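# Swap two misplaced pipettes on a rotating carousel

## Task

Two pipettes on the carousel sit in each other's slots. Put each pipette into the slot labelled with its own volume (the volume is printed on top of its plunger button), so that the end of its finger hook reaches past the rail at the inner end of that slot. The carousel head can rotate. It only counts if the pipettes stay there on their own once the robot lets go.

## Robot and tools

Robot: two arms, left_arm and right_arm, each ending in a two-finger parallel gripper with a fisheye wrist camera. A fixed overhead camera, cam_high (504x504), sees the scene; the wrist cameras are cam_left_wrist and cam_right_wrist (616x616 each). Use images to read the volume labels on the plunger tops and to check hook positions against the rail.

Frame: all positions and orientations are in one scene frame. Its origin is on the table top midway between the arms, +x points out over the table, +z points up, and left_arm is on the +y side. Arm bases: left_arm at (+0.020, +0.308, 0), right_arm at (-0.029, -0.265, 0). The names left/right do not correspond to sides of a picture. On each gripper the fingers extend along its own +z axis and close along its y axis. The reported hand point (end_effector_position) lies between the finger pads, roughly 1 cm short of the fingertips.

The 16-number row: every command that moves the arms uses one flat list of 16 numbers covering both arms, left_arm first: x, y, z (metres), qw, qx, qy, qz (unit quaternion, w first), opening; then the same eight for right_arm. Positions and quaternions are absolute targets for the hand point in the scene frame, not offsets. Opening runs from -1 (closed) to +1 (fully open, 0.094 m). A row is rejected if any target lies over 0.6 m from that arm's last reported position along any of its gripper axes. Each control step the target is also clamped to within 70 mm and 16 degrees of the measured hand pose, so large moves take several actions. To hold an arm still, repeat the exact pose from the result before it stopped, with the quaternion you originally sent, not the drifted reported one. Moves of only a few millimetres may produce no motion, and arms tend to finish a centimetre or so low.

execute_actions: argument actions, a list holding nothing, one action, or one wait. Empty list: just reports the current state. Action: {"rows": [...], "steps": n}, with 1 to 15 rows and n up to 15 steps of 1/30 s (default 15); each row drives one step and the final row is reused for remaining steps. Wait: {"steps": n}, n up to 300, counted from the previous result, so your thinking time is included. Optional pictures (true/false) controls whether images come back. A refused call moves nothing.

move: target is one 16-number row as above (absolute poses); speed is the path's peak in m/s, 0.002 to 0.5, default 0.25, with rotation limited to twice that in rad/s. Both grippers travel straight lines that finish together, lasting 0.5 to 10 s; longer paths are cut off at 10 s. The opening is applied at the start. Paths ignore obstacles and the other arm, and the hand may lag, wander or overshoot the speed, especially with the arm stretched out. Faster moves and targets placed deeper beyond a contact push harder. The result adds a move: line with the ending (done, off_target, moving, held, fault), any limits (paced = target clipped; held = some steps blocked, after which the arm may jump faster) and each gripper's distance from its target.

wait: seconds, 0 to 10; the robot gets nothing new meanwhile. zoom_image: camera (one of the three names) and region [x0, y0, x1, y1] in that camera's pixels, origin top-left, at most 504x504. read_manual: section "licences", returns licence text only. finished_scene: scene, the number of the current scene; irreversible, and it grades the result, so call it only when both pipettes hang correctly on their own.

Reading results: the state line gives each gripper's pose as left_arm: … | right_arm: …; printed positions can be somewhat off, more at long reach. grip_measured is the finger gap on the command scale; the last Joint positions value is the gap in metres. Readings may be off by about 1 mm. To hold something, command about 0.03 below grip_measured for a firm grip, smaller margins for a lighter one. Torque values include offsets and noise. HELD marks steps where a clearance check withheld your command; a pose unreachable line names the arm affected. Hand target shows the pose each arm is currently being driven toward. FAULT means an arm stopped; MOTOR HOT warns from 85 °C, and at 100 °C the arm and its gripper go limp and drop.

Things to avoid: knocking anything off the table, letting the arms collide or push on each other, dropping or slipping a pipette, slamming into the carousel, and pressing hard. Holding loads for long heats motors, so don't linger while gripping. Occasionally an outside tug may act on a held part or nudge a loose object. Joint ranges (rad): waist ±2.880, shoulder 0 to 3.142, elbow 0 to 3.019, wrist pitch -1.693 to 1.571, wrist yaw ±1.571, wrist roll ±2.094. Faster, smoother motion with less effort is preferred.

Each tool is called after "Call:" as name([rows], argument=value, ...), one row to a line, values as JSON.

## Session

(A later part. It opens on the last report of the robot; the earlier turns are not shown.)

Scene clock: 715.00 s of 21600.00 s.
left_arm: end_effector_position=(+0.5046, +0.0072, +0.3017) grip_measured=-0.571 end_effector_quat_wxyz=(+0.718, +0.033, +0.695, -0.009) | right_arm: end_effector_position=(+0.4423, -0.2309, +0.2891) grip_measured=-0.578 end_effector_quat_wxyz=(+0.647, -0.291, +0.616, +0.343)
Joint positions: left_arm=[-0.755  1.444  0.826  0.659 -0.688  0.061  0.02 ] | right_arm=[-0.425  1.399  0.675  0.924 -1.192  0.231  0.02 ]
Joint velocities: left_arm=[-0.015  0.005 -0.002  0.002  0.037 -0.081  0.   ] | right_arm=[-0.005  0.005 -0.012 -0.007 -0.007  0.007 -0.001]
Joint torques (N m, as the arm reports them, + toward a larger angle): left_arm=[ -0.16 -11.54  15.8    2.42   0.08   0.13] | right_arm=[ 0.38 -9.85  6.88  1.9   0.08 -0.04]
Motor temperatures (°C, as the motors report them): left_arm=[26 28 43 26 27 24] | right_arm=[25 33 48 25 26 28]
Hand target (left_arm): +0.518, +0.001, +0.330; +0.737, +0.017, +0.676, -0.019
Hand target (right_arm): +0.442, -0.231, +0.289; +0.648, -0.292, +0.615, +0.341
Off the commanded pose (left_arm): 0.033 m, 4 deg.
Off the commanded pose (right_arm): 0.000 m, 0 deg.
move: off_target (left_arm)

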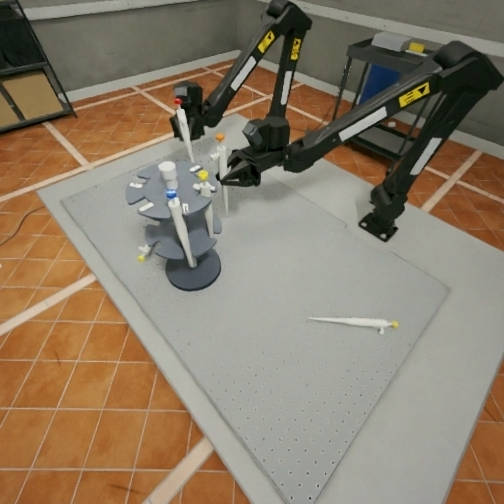

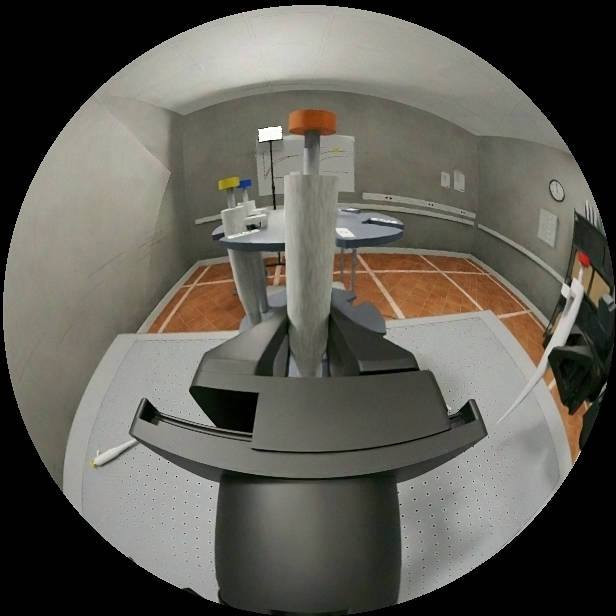

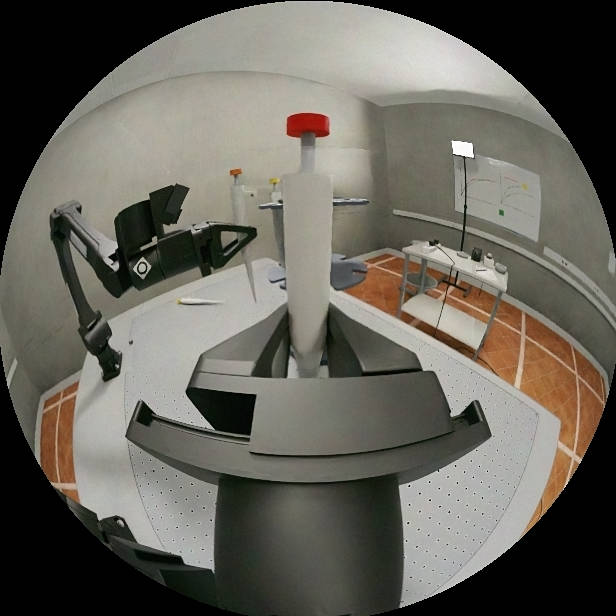

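Call:
move(target=[0.585,-0.002,0.33,0.737,0.0177,0.6754,-0.0193,-0.62, 0.4423,-0.2309,0.2889,0.648,-0.292,0.615,0.341,-0.64], speed=0.05)

Scene clock: 719.80 s of 21600.00 s.
left_arm: end_effector_position=(+0.5664, +0.0029, +0.3082) grip_measured=-0.571 end_effector_quat_wxyz=(+0.725, +0.030, +0.688, -0.013) | right_arm: end_effector_position=(+0.4423, -0.2309, +0.2891) grip_measured=-0.578 end_effector_quat_wxyz=(+0.647, -0.291, +0.616, +0.343)
Joint positions: left_arm=[-0.672  1.562  0.965  0.659 -0.602  0.061  0.02 ] | right_arm=[-0.425  1.399  0.675  0.924 -1.192  0.231  0.02 ]
Joint velocities: left_arm=[-0.015  0.005  0.007 -0.007 -0.066  0.007 -0.001] | right_arm=[ 0.005  0.005  0.012 -0.012  0.051 -0.037 -0.   ]
Joint torques (N m, as the arm reports them, + toward a larger angle): left_arm=[  0.41 -13.5   16.38   1.72   0.08   0.04] | right_arm=[ 0.67 -9.48  6.93  1.97  0.1  -0.05]
Motor temperatures (°C, as the motors report them): left_arm=[26 29 44 27 27 24] | right_arm=[25 33 48 25 26 28]
Hand target (left_arm): +0.583, -0.002, +0.330; +0.737, +0.018, +0.675, -0.020
Hand target (right_arm): +0.442, -0.231, +0.289; +0.648, -0.292, +0.615, +0.341
Off the commanded pose (left_arm): 0.029 m, 3 deg.
Off the commanded pose (right_arm): 0.000 m, 0 deg.
move: off_target (left_arm)

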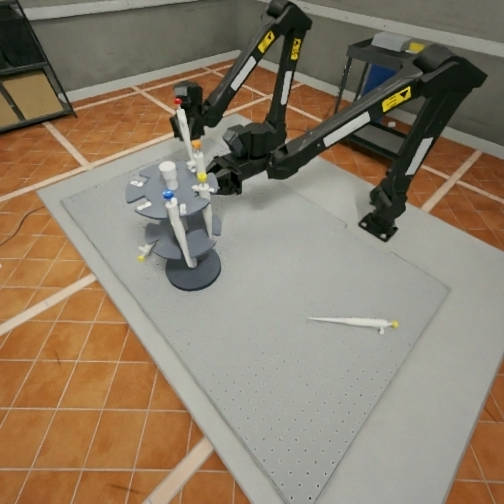

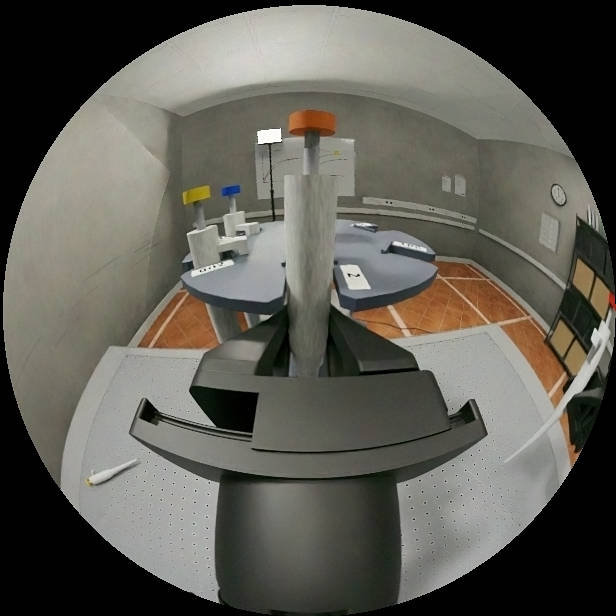

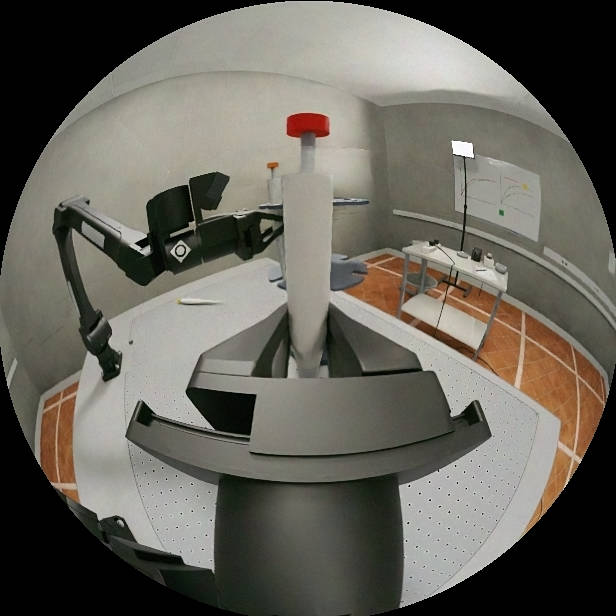

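Call:
move(target=[0.582,-0.001,0.280,0.716,0.0183,0.6975,-0.0187,-0.62, 0.4423,-0.2309,0.2889,0.648,-0.292,0.615,0.341,-0.64], speed=0.04)

Scene clock: 723.87 s of 21600.00 s.
left_arm: end_effector_position=(+0.5712, -0.0007, +0.2864) grip_measured=-0.571 end_effector_quat_wxyz=(+0.714, +0.027, +0.699, -0.017) | right_arm: end_effector_position=(+0.4423, -0.2309, +0.2891) grip_measured=-0.578 end_effector_quat_wxyz=(+0.647, -0.291, +0.616, +0.343)
Joint positions: left_arm=[-0.672  1.599  0.965  0.66  -0.602  0.03   0.02 ] | right_arm=[-0.425  1.399  0.675  0.924 -1.192  0.231  0.02 ]
Joint velocities: left_arm=[-0.015 -0.005 -0.012 -0.002 -0.022 -0.125  0.001] | right_arm=[ 0.015  0.005 -0.012  0.022  0.007  0.066 -0.001]
Joint torques (N m, as the arm reports them, + toward a larger angle): left_arm=[  0.13 -13.03  11.96   2.38  -0.03  -0.06] | right_arm=[ 0.47 -9.86  6.87  1.92  0.09 -0.05]
Motor temperatures (°C, as the motors report them): left_arm=[26 29 45 26 27 24] | right_arm=[25 33 47 25 26 28]
Hand target (left_arm): +0.582, -0.001, +0.280; +0.716, +0.019, +0.698, -0.018
Hand target (right_arm): +0.442, -0.231, +0.289; +0.648, -0.292, +0.615, +0.341
Off the commanded pose (left_arm): 0.013 m, 1 deg.
Off the commanded pose (right_arm): 0.000 m, 0 deg.
move: off_target (left_arm)

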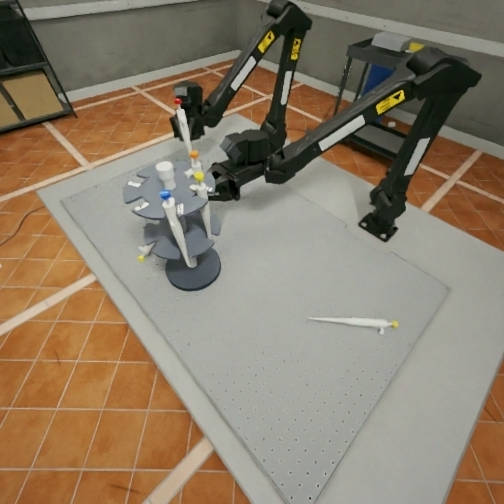

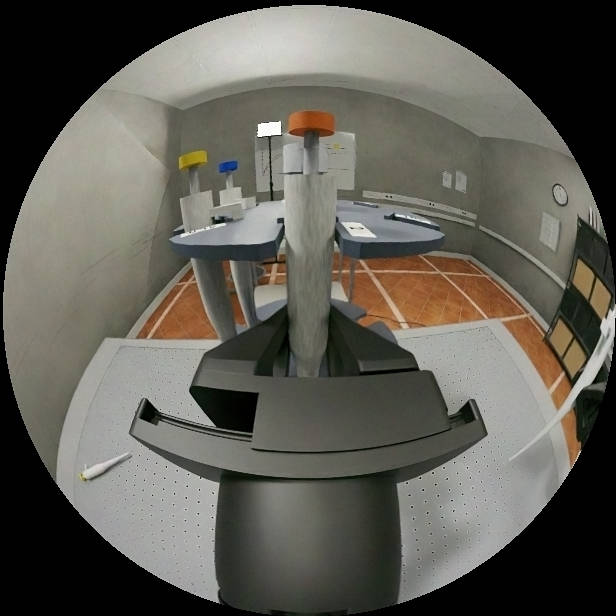

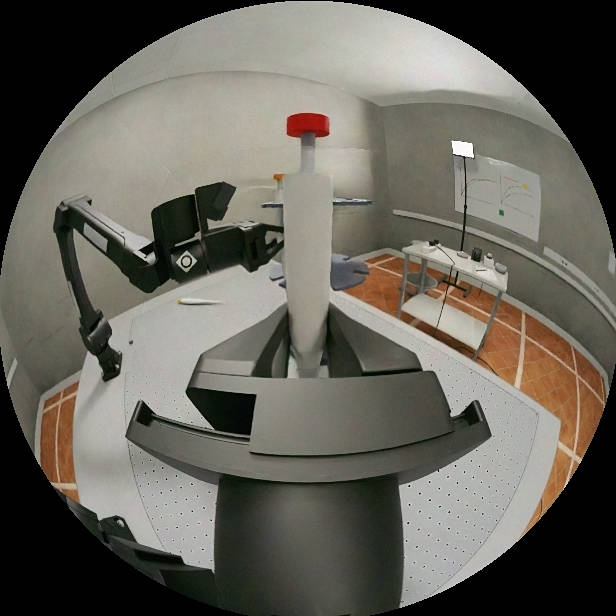

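Call:
move(target=[0.564,0.0,0.282,0.714,0.027,0.699,-0.017,-0.3, 0.4423,-0.2309,0.2889,0.648,-0.292,0.615,0.341,-0.64], speed=0.04)

Scene clock: 727.27 s of 21600.00 s.
left_arm: end_effector_position=(+0.5703, +0.0009, +0.2836) grip_measured=-0.302 end_effector_quat_wxyz=(+0.713, +0.027, +0.701, -0.014) | right_arm: end_effector_position=(+0.4423, -0.2309, +0.2891) grip_measured=-0.578 end_effector_quat_wxyz=(+0.647, -0.291, +0.616, +0.343)
Joint positions: left_arm=[-0.672  1.599  0.96   0.66  -0.607  0.03   0.033] | right_arm=[-0.425  1.399  0.675  0.924 -1.192  0.231  0.02 ]
Joint velocities: left_arm=[-0.005 -0.015  0.007 -0.007 -0.007  0.037 -0.   ] | right_arm=[-0.015  0.005  0.002 -0.002  0.007 -0.051 -0.   ]
Joint torques (N m, as the arm reports them, + toward a larger angle): left_arm=[ -1.89 -17.23   8.75   2.16  -0.14   0.04] | right_arm=[ 0.96 -9.53  6.81  1.94  0.1  -0.06]
Motor temperatures (°C, as the motors report them): left_arm=[26 29 44 27 27 24] | right_arm=[25 33 47 25 26 28]
Hand target (left_arm): +0.564, +0.000, +0.282; +0.714, +0.027, +0.699, -0.017
Hand target (right_arm): +0.442, -0.231, +0.289; +0.648, -0.292, +0.615, +0.341
Off the commanded pose (left_arm): 0.007 m, 0 deg.
Off the commanded pose (right_arm): 0.000 m, 0 deg.
move: done

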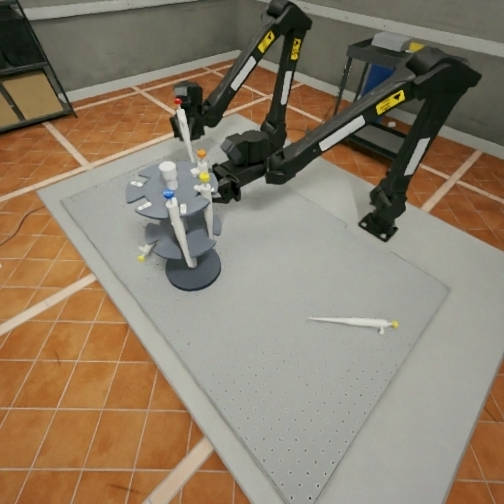

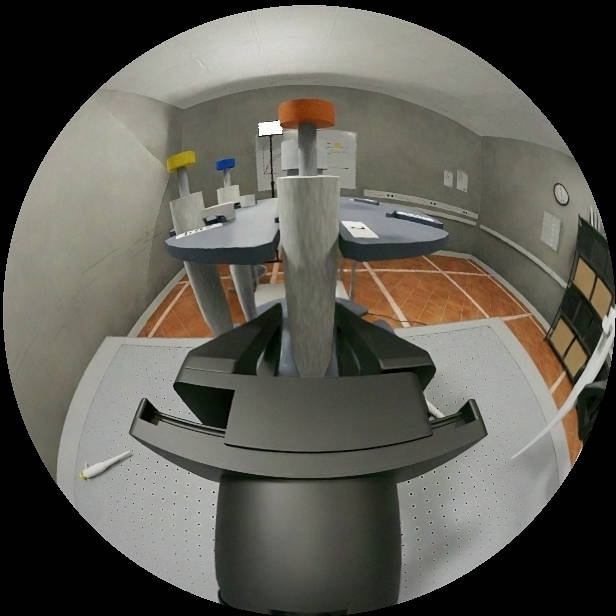

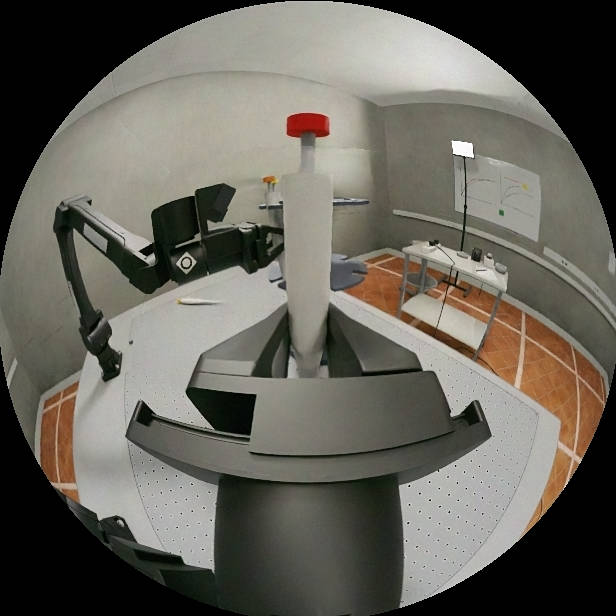

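Call:
move(target=[0.583,0.048,0.29,0.6905,0.2075,0.658,-0.2177,-0.3, 0.4423,-0.2309,0.2889,0.648,-0.292,0.615,0.341,-0.64], speed=0.08)

Call:
move(target=[0.628,0.070,0.29,0.5857,0.4056,0.558,-0.4256,-0.3, 0.4423,-0.2309,0.2889,0.648,-0.292,0.615,0.341,-0.64], speed=0.08)

Scene clock: 737.57 s of 21600.00 s.
left_arm: end_effector_position=(+0.5860, +0.0401, +0.2858) grip_measured=-0.302 end_effector_quat_wxyz=(+0.684, +0.215, +0.663, -0.216) | right_arm: end_effector_position=(+0.4423, -0.2309, +0.2891) grip_measured=-0.578 end_effector_quat_wxyz=(+0.647, -0.291, +0.616, +0.343)
Joint positions: left_arm=[-0.382  1.545  0.893  0.682  0.244 -0.     0.033] | right_arm=[-0.425  1.399  0.675  0.924 -1.192  0.231  0.02 ]
Joint velocities: left_arm=[-0.005 -0.005  0.002  0.007 -0.007  0.037 -0.   ] | right_arm=[-0.005  0.024 -0.002 -0.012 -0.037 -0.037 -0.   ]
Joint torques (N m, as the arm reports them, + toward a larger angle): left_arm=[  0.09 -16.23   9.06   2.52   0.01  -0.05] | right_arm=[ 0.71 -9.73  6.79  1.81  0.08 -0.02]
Motor temperatures (°C, as the motors report them): left_arm=[26 29 43 27 27 24] | right_arm=[25 32 46 25 26 28]
Hand target (left_arm): +0.584, +0.047, +0.290; +0.691, +0.208, +0.657, -0.217
Hand target (right_arm): +0.442, -0.231, +0.289; +0.648, -0.292, +0.615, +0.341
Off the commanded pose (left_arm): 0.009 m, 1 deg.
Off the commanded pose (right_arm): 0.000 m, 0 deg.
After step 90, 3.47 s passed at rest.
move: done

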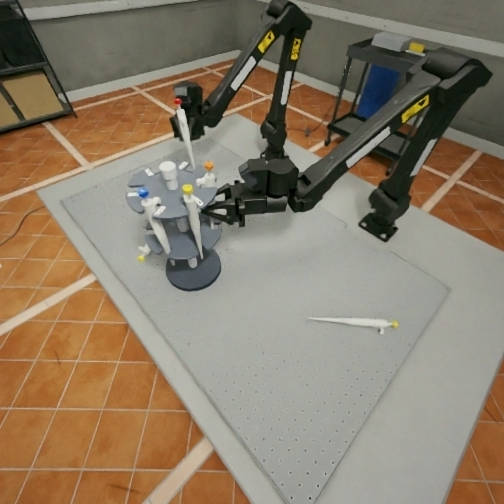

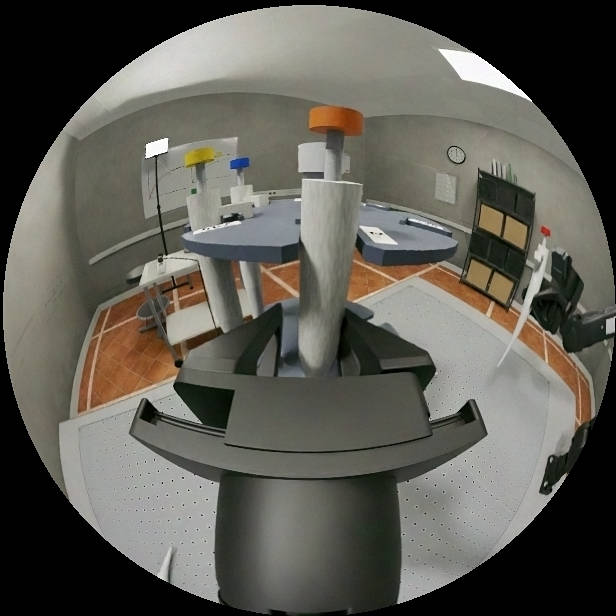

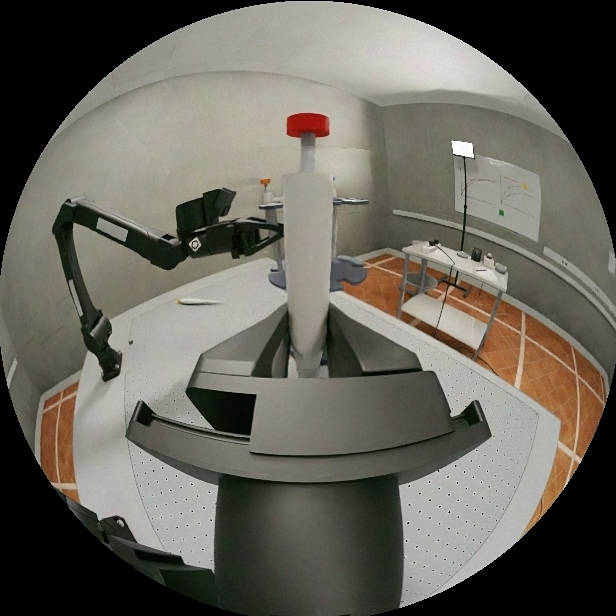

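Scene clock: 741.90 s of 21600.00 s.
left_arm: end_effector_position=(+0.6097, +0.0652, +0.2773) grip_measured=-0.302 end_effector_quat_wxyz=(+0.572, +0.403, +0.569, -0.432) | right_arm: end_effector_position=(+0.4423, -0.2309, +0.2891) grip_measured=-0.578 end_effector_quat_wxyz=(+0.647, -0.291, +0.616, +0.343)
Joint positions: left_arm=[-0.152  1.756  1.136  0.682  1.118 -0.087  0.033] | right_arm=[-0.425  1.399  0.675  0.924 -1.192  0.231  0.02 ]
Joint velocities: left_arm=[-0.005 -0.005  0.017 -0.012  0.066 -0.081 -0.001] | right_arm=[ 0.005 -0.024 -0.007  0.002 -0.007  0.066  0.   ]
Joint torques (N m, as the arm reports them, + toward a larger angle): left_arm=[  0.09 -16.56  15.25   1.99  -0.02  -0.06] | right_arm=[ 0.15 -9.95  6.91  1.96  0.09 -0.05]
Motor temperatures (°C, as the motors report them): left_arm=[26 29 43 27 27 24] | right_arm=[25 32 45 25 26 28]
Hand target (left_arm): +0.627, +0.069, +0.290; +0.586, +0.406, +0.558, -0.425
Hand target (right_arm): +0.442, -0.231, +0.289; +0.648, -0.292, +0.615, +0.341
Off the commanded pose (left_arm): 0.023 m, 2 deg.
Off the commanded pose (right_arm): 0.000 m, 0 deg.
move: off_target (left_arm)

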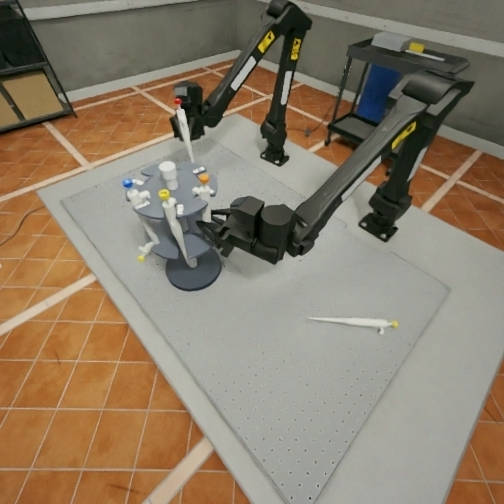

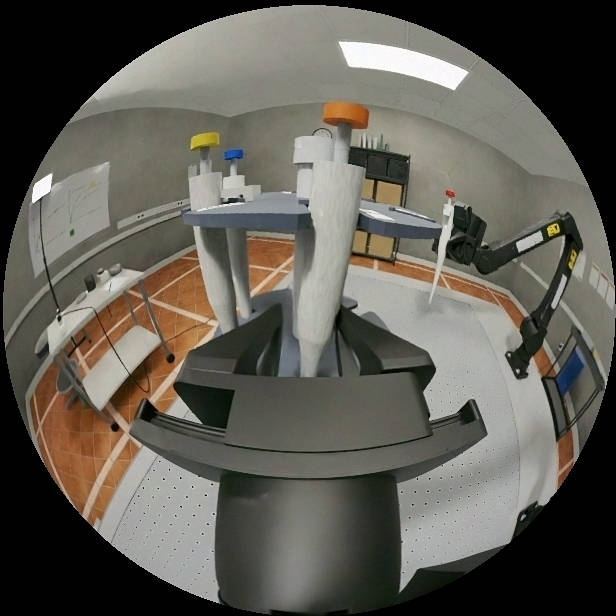

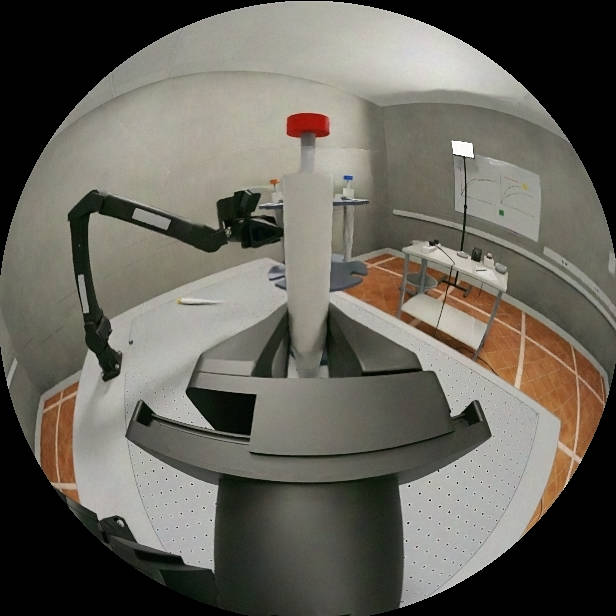

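Call:
move(target=[0.69,0.066,0.297,0.5546,0.4435,0.5286,-0.4654,-0.3, 0.4423,-0.2309,0.2889,0.648,-0.292,0.615,0.341,-0.64], speed=0.06)

Scene clock: 749.67 s of 21600.00 s.
left_arm: end_effector_position=(+0.6711, +0.0593, +0.2919) grip_measured=-0.302 end_effector_quat_wxyz=(+0.552, +0.446, +0.527, -0.468) | right_arm: end_effector_position=(+0.4423, -0.2309, +0.2891) grip_measured=-0.578 end_effector_quat_wxyz=(+0.647, -0.291, +0.616, +0.343)
Joint positions: left_arm=[-0.133  1.938  1.426  0.672  1.276 -0.154  0.033] | right_arm=[-0.425  1.399  0.675  0.924 -1.192  0.231  0.02 ]
Joint velocities: left_arm=[-0.015  0.005 -0.012 -0.002  0.037 -0.051  0.   ] | right_arm=[ 0.005  0.005 -0.017 -0.002  0.007 -0.066 -0.001]
Joint torques (N m, as the arm reports them, + toward a larger angle): left_arm=[  0.09 -20.23  15.78   0.69  -0.09  -0.05] | right_arm=[ 0.75 -9.49  6.85  1.99  0.09 -0.05]
Motor temperatures (°C, as the motors report them): left_arm=[26 29 45 27 27 24] | right_arm=[25 32 45 25 26 28]
Hand target (left_arm): +0.689, +0.065, +0.297; +0.555, +0.443, +0.528, -0.465
Hand target (right_arm): +0.442, -0.231, +0.289; +0.648, -0.292, +0.615, +0.341
Off the commanded pose (left_arm): 0.021 m, 1 deg.
Off the commanded pose (right_arm): 0.000 m, 0 deg.
After step 90, 3.03 s passed at rest.
move: off_target (left_arm)

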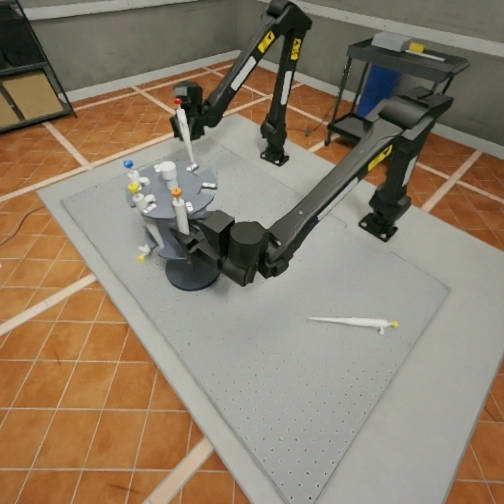

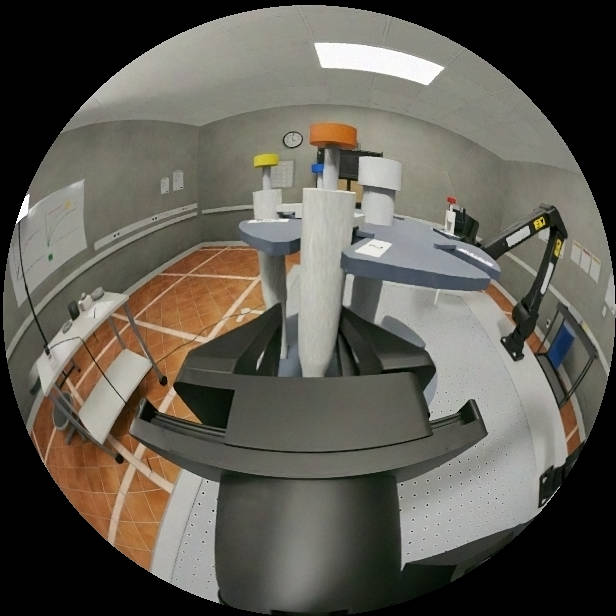

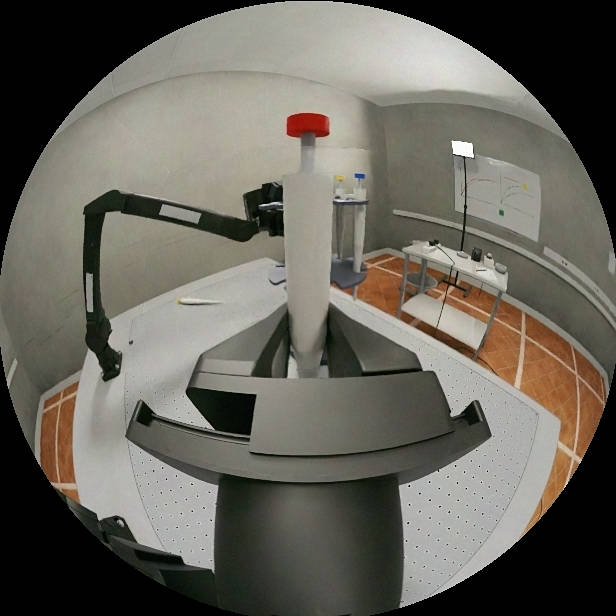

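Call:
move(target=[0.655,0.16,0.295,0.5546,0.4435,0.5286,-0.4654,0.0, 0.574,-0.120,0.33,0.637,-0.3446,0.5735,0.3827,-0.64], speed=0.1)

Scene clock: 755.77 s of 21600.00 s.
left_arm: end_effector_position=(+0.6616, +0.1577, +0.2931) grip_measured=-0.002 end_effector_quat_wxyz=(+0.554, +0.444, +0.529, -0.465) | right_arm: end_effector_position=(+0.5590, -0.1278, +0.3163) grip_measured=-0.578 end_effector_quat_wxyz=(+0.629, -0.333, +0.585, +0.389)
Joint positions: left_arm=[ 0.025  1.922  1.37   0.863  1.421 -0.31   0.047] | right_arm=[-0.178  1.65   1.045  0.808 -1.087  0.216  0.02 ]
Joint velocities: left_arm=[-0.015 -0.005 -0.012  0.022 -0.037 -0.051 -0.001] | right_arm=[-0.005  0.005  0.002  0.007  0.095  0.081  0.   ]
Joint torques (N m, as the arm reports them, + toward a larger angle): left_arm=[ -0.78 -23.44   8.28   1.73  -0.13   0.01] | right_arm=[  1.32 -12.9   11.97   1.3    0.22  -0.08]
Motor temperatures (°C, as the motors report them): left_arm=[26 30 45 26 27 24] | right_arm=[25 32 45 25 26 28]
Hand target (left_arm): +0.656, +0.160, +0.295; +0.554, +0.444, +0.529, -0.465
Hand target (right_arm): +0.573, -0.122, +0.332; +0.638, -0.344, +0.573, +0.383
Off the commanded pose (left_arm): 0.007 m, 0 deg.
Off the commanded pose (right_arm): 0.022 m, 2 deg.
After step 90, 0.93 s passed at rest.
move: off_target (right_arm)

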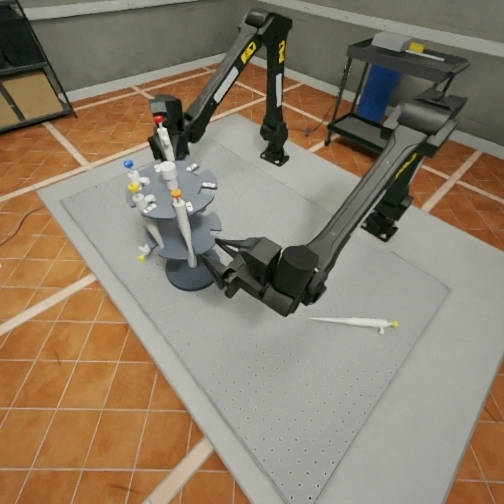

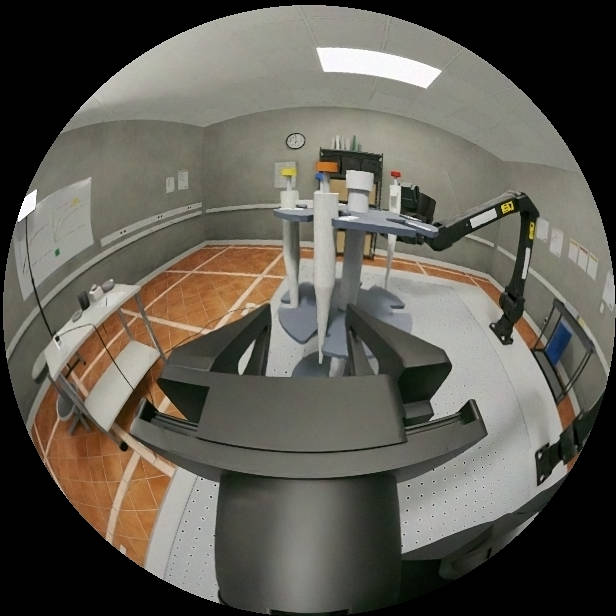

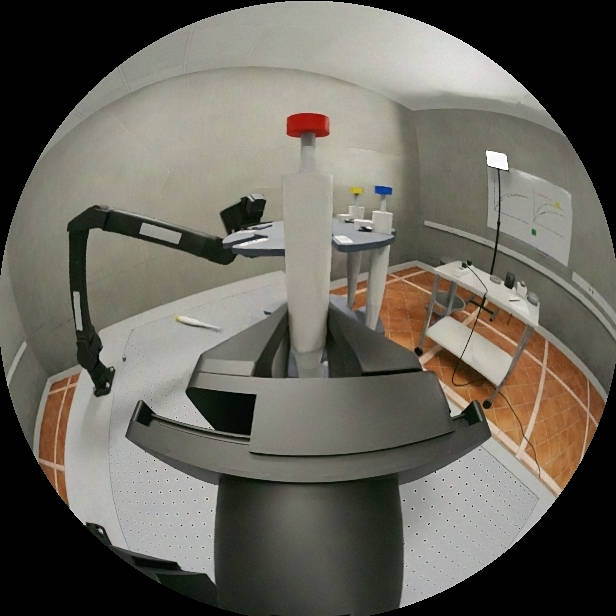

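Call:
move(target=[0.56,0.33,0.25,0.25,0.42,0.84,-0.22,0.0, 0.610,-0.050,0.322,0.637,-0.3446,0.5735,0.3827,-0.64], speed=0.06)

Scene clock: 768.93 s of 21600.00 s.
left_arm: end_effector_position=(+0.5484, +0.3244, +0.2177) grip_measured=-0.002 end_effector_quat_wxyz=(+0.224, +0.424, +0.845, -0.236) | right_arm: end_effector_position=(+0.5962, -0.0613, +0.3073) grip_measured=-0.578 end_effector_quat_wxyz=(+0.630, -0.334, +0.586, +0.385)
Joint positions: left_arm=[ 0.227  1.685  1.496 -1.335  0.662  1.146  0.047] | right_arm=[-0.054  1.744  1.158  0.745 -0.961  0.16   0.02 ]
Joint velocities: left_arm=[-0.005 -0.005  0.012  0.007 -0.066  0.022  0.001] | right_arm=[-0.005 -0.015  0.002 -0.017  0.066 -0.051  0.   ]
Joint torques (N m, as the arm reports them, + toward a larger angle): left_arm=[  0.05 -19.88  16.1   -0.39   0.34   0.07] | right_arm=[  1.6  -14.69  12.25   1.53   0.09  -0.06]
Motor temperatures (°C, as the motors report them): left_arm=[26 31 45 26 27 24] | right_arm=[25 32 48 25 26 28]
Hand target (left_arm): +0.560, +0.332, +0.248; +0.245, +0.428, +0.843, -0.216
Hand target (right_arm): +0.609, -0.051, +0.323; +0.637, -0.344, +0.573, +0.383
Off the commanded pose (left_arm): 0.035 m, 4 deg.
Off the commanded pose (right_arm): 0.023 m, 2 deg.
After step 90, 1.03 s passed at rest.
move: off_target (left_arm, right_arm); limits=paced,held; held on 57 of 274 steps (left_arm)
pose unreachable (left arm): on one or more control steps of this call this arm could not follow its commanded pose, so it was not sent that pose on those steps. It may still have moved: this result reports where it is.
cause: the commanded pose would bring two parts of the arm too close to each other (its wrist (the part past joint 4) and its wrist camera, with joints 5 (wrist yaw) and 6 (wrist roll) between them).

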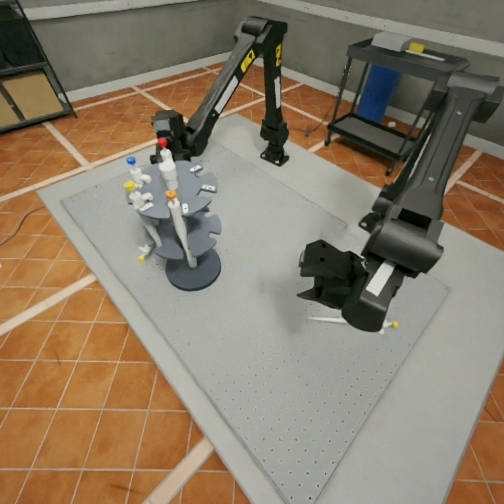

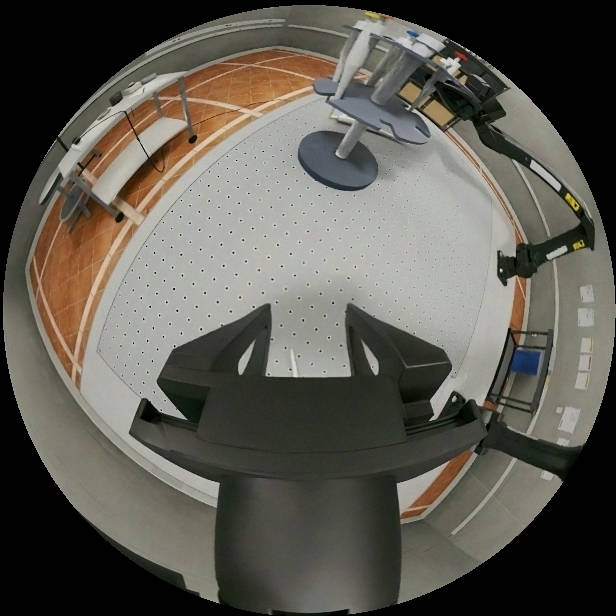

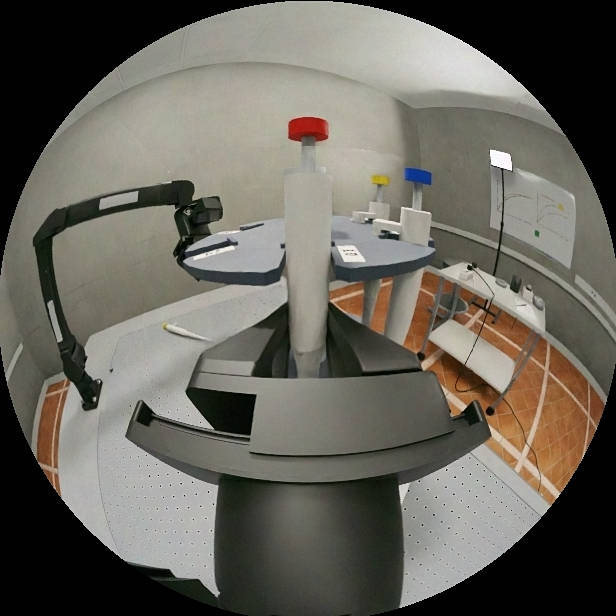

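Call:
move(target=[0.48,0.385,0.13,0,0.3987,0.917,0,0.0, 0.604,-0.054,0.285,0.627,-0.350,0.583,0.377,-0.64], speed=0.08)

Scene clock: 775.40 s of 21600.00 s.
left_arm: end_effector_position=(+0.4826, +0.3904, +0.1312) grip_measured=-0.002 end_effector_quat_wxyz=(-0.005, +0.400, +0.917, -0.005) | right_arm: end_effector_position=(+0.5983, -0.0605, +0.2957) grip_measured=-0.578 end_effector_quat_wxyz=(+0.631, -0.346, +0.584, +0.376)
Joint positions: left_arm=[ 0.172  1.632  1.292 -1.244  0.003  1.002  0.047] | right_arm=[-0.054  1.763  1.158  0.744 -0.967  0.118  0.02 ]
Joint velocities: left_arm=[ 0.005 -0.005 -0.012 -0.012 -0.095  0.051 -0.001] | right_arm=[-0.005  0.005 -0.007  0.002  0.007 -0.051  0.   ]
Joint torques (N m, as the arm reports them, + toward a larger angle): left_arm=[ -1.44 -18.24   8.39   0.58  -0.05  -0.01] | right_arm=[  1.29 -14.05   8.69   2.39  -0.04  -0.11]
Motor temperatures (°C, as the motors report them): left_arm=[26 31 44 26 27 24] | right_arm=[25 33 48 25 26 28]
Hand target (left_arm): +0.481, +0.386, +0.131; -0.000, +0.399, +0.917, -0.000
Hand target (right_arm): +0.604, -0.054, +0.285; +0.628, -0.350, +0.584, +0.378
Off the commanded pose (left_arm): 0.006 m, 1 deg.
Off the commanded pose (right_arm): 0.014 m, 1 deg.
move: off_target (right_arm)

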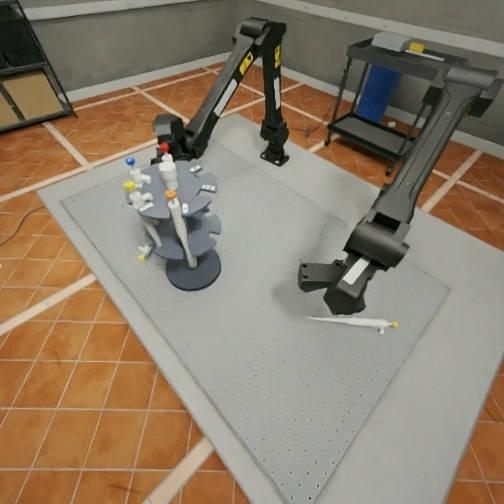

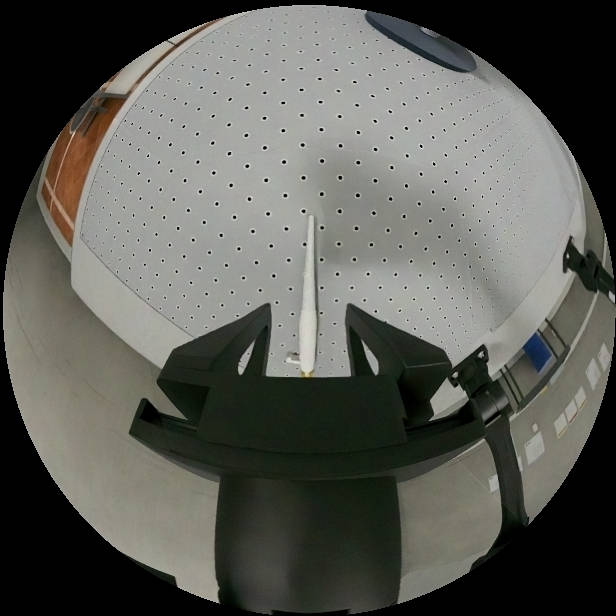

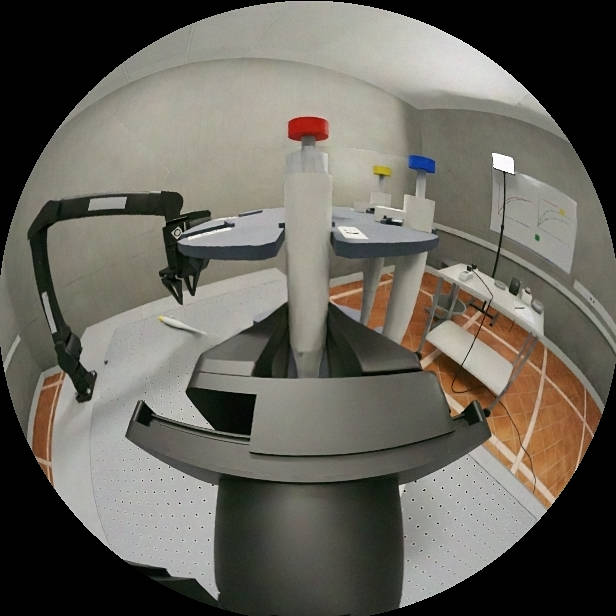

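Call:
move(target=[0.472,0.399,0.022,0,0.3987,0.917,0,-0.3, 0.5983,-0.0605,0.290,0.631,-0.346,0.584,0.376,-0.25], speed=0.1)

Scene clock: 780.93 s of 21600.00 s.
left_arm: end_effector_position=(+0.4768, +0.3952, +0.0356) grip_measured=-0.298 end_effector_quat_wxyz=(+0.008, +0.398, +0.917, +0.004) | right_arm: end_effector_position=(+0.5983, -0.0605, +0.2957) grip_measured=-0.252 end_effector_quat_wxyz=(+0.631, -0.346, +0.584, +0.376)
Joint positions: left_arm=[ 0.184  1.716  1.122 -0.959  0.003  1.011  0.033] | right_arm=[-0.054  1.763  1.158  0.744 -0.967  0.118  0.035]
Joint velocities: left_arm=[-0.015 -0.005  0.007  0.002 -0.022 -0.081 -0.001] | right_arm=[ 0.005  0.005 -0.017  0.007 -0.037  0.007 -0.   ]
Joint torques (N m, as the arm reports them, + toward a larger angle): left_arm=[  0.28 -14.19   7.78   0.7   -0.05   0.09] | right_arm=[  0.1  -16.23   7.17   2.86   0.02   0.03]
Motor temperatures (°C, as the motors report them): left_arm=[26 30 43 26 27 24] | right_arm=[25 33 47 25 26 28]
Hand target (left_arm): +0.472, +0.399, +0.023; +0.000, +0.399, +0.917, -0.000
Hand target (right_arm): +0.598, -0.060, +0.290; +0.631, -0.346, +0.584, +0.376
Off the commanded pose (left_arm): 0.015 m, 1 deg.
Off the commanded pose (right_arm): 0.006 m, 0 deg.
After step 90, 1.03 s passed at rest.
move: off_target (left_arm)

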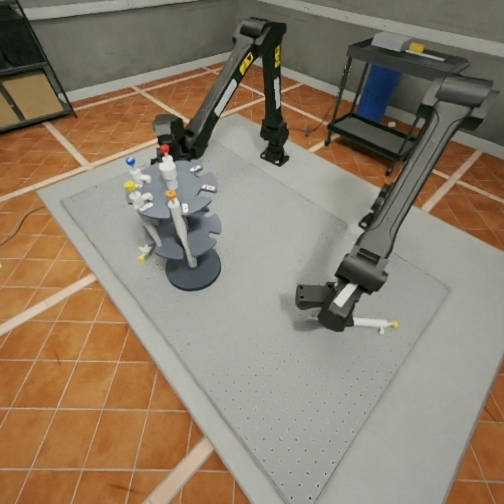

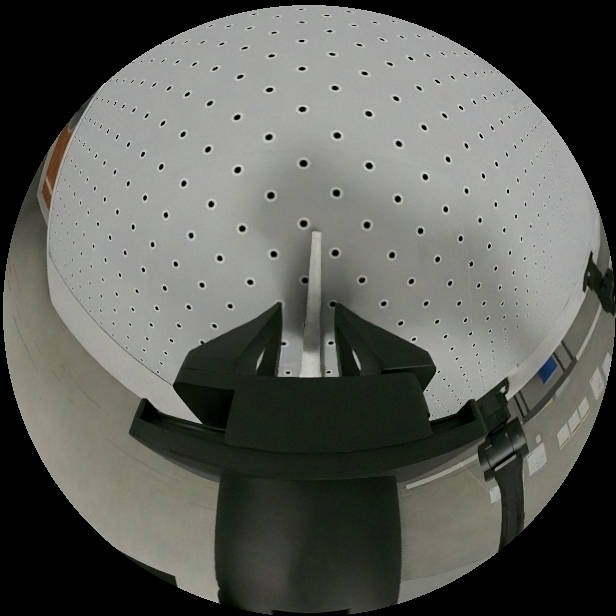

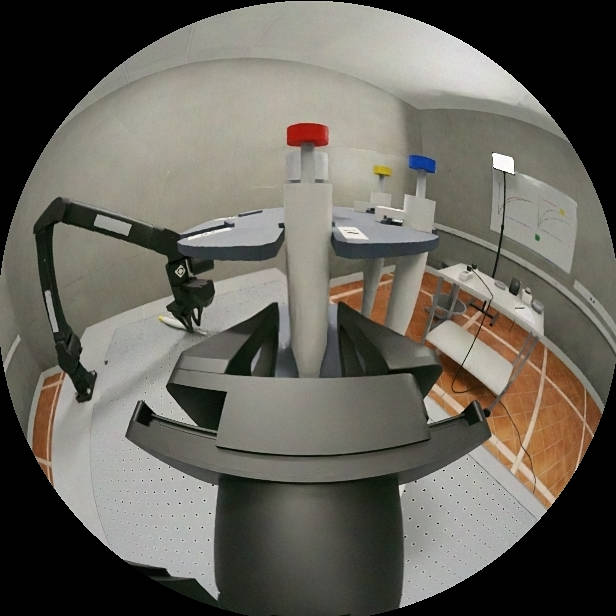

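Call:
execute_actions(actions=[])

Scene clock: 793.10 s of 21600.00 s.
left_arm: end_effector_position=(+0.4768, +0.3952, +0.0356) grip_measured=-0.298 end_effector_quat_wxyz=(+0.008, +0.398, +0.917, +0.004) | right_arm: end_effector_position=(+0.5983, -0.0605, +0.2957) grip_measured=-0.252 end_effector_quat_wxyz=(+0.631, -0.346, +0.584, +0.376)
Joint positions: left_arm=[ 0.184  1.716  1.122 -0.959  0.003  1.011  0.033] | right_arm=[-0.054  1.763  1.158  0.744 -0.967  0.118  0.035]
Joint velocities: left_arm=[-0.005 -0.005  0.002 -0.007 -0.037 -0.022  0.   ] | right_arm=[-0.005 -0.005  0.007  0.002  0.007 -0.022  0.001]
Joint torques (N m, as the arm reports them, + toward a larger angle): left_arm=[ -0.33 -14.94   7.64   0.71  -0.08   0.13] | right_arm=[  0.6  -15.97   7.34   2.74  -0.03   0.01]
Motor temperatures (°C, as the motors report them): left_arm=[26 30 42 26 27 24] | right_arm=[25 33 46 25 26 28]
Hand target (left_arm): +0.472, +0.399, +0.023; +0.000, +0.399, +0.917, -0.000
Hand target (right_arm): +0.598, -0.060, +0.290; +0.631, -0.346, +0.584, +0.376
Off the commanded pose (left_arm): 0.015 m, 1 deg.
Off the commanded pose (right_arm): 0.006 m, 0 deg.
Steps of this call (steps 1 to 90: nothing new was sent; then 9.17 s passed at rest). Readings (end_effector_position):
1: left_arm (+0.4768, +0.3952, +0.0356) | right_arm (+0.5983, -0.0605, +0.2957)
2: left_arm (+0.4768, +0.3952, +0.0356) | right_arm (+0.5983, -0.0605, +0.2957)
4: left_arm (+0.4768, +0.3952, +0.0356) | right_arm (+0.5983, -0.0605, +0.2957)
8: left_arm (+0.4768, +0.3952, +0.0356) | right_arm (+0.5983, -0.0605, +0.2957)
90: the state above

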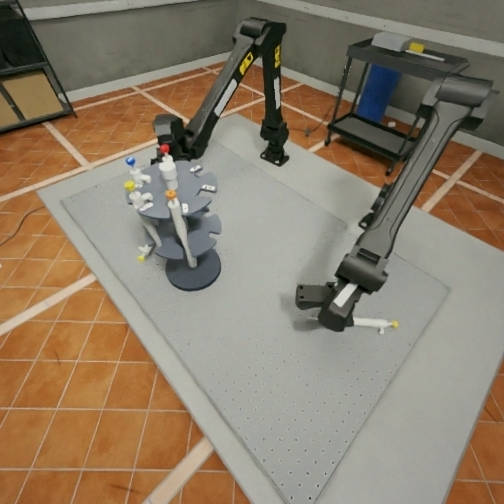

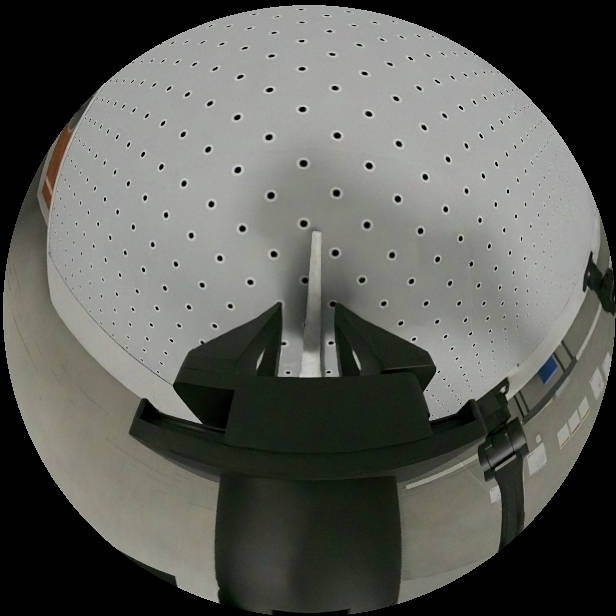

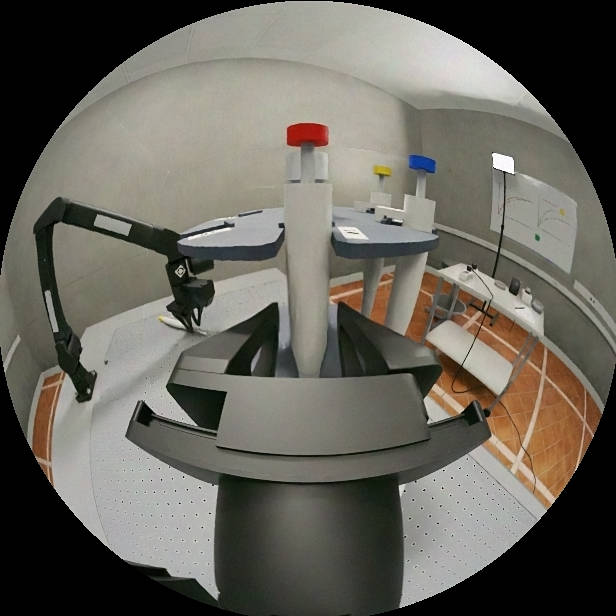

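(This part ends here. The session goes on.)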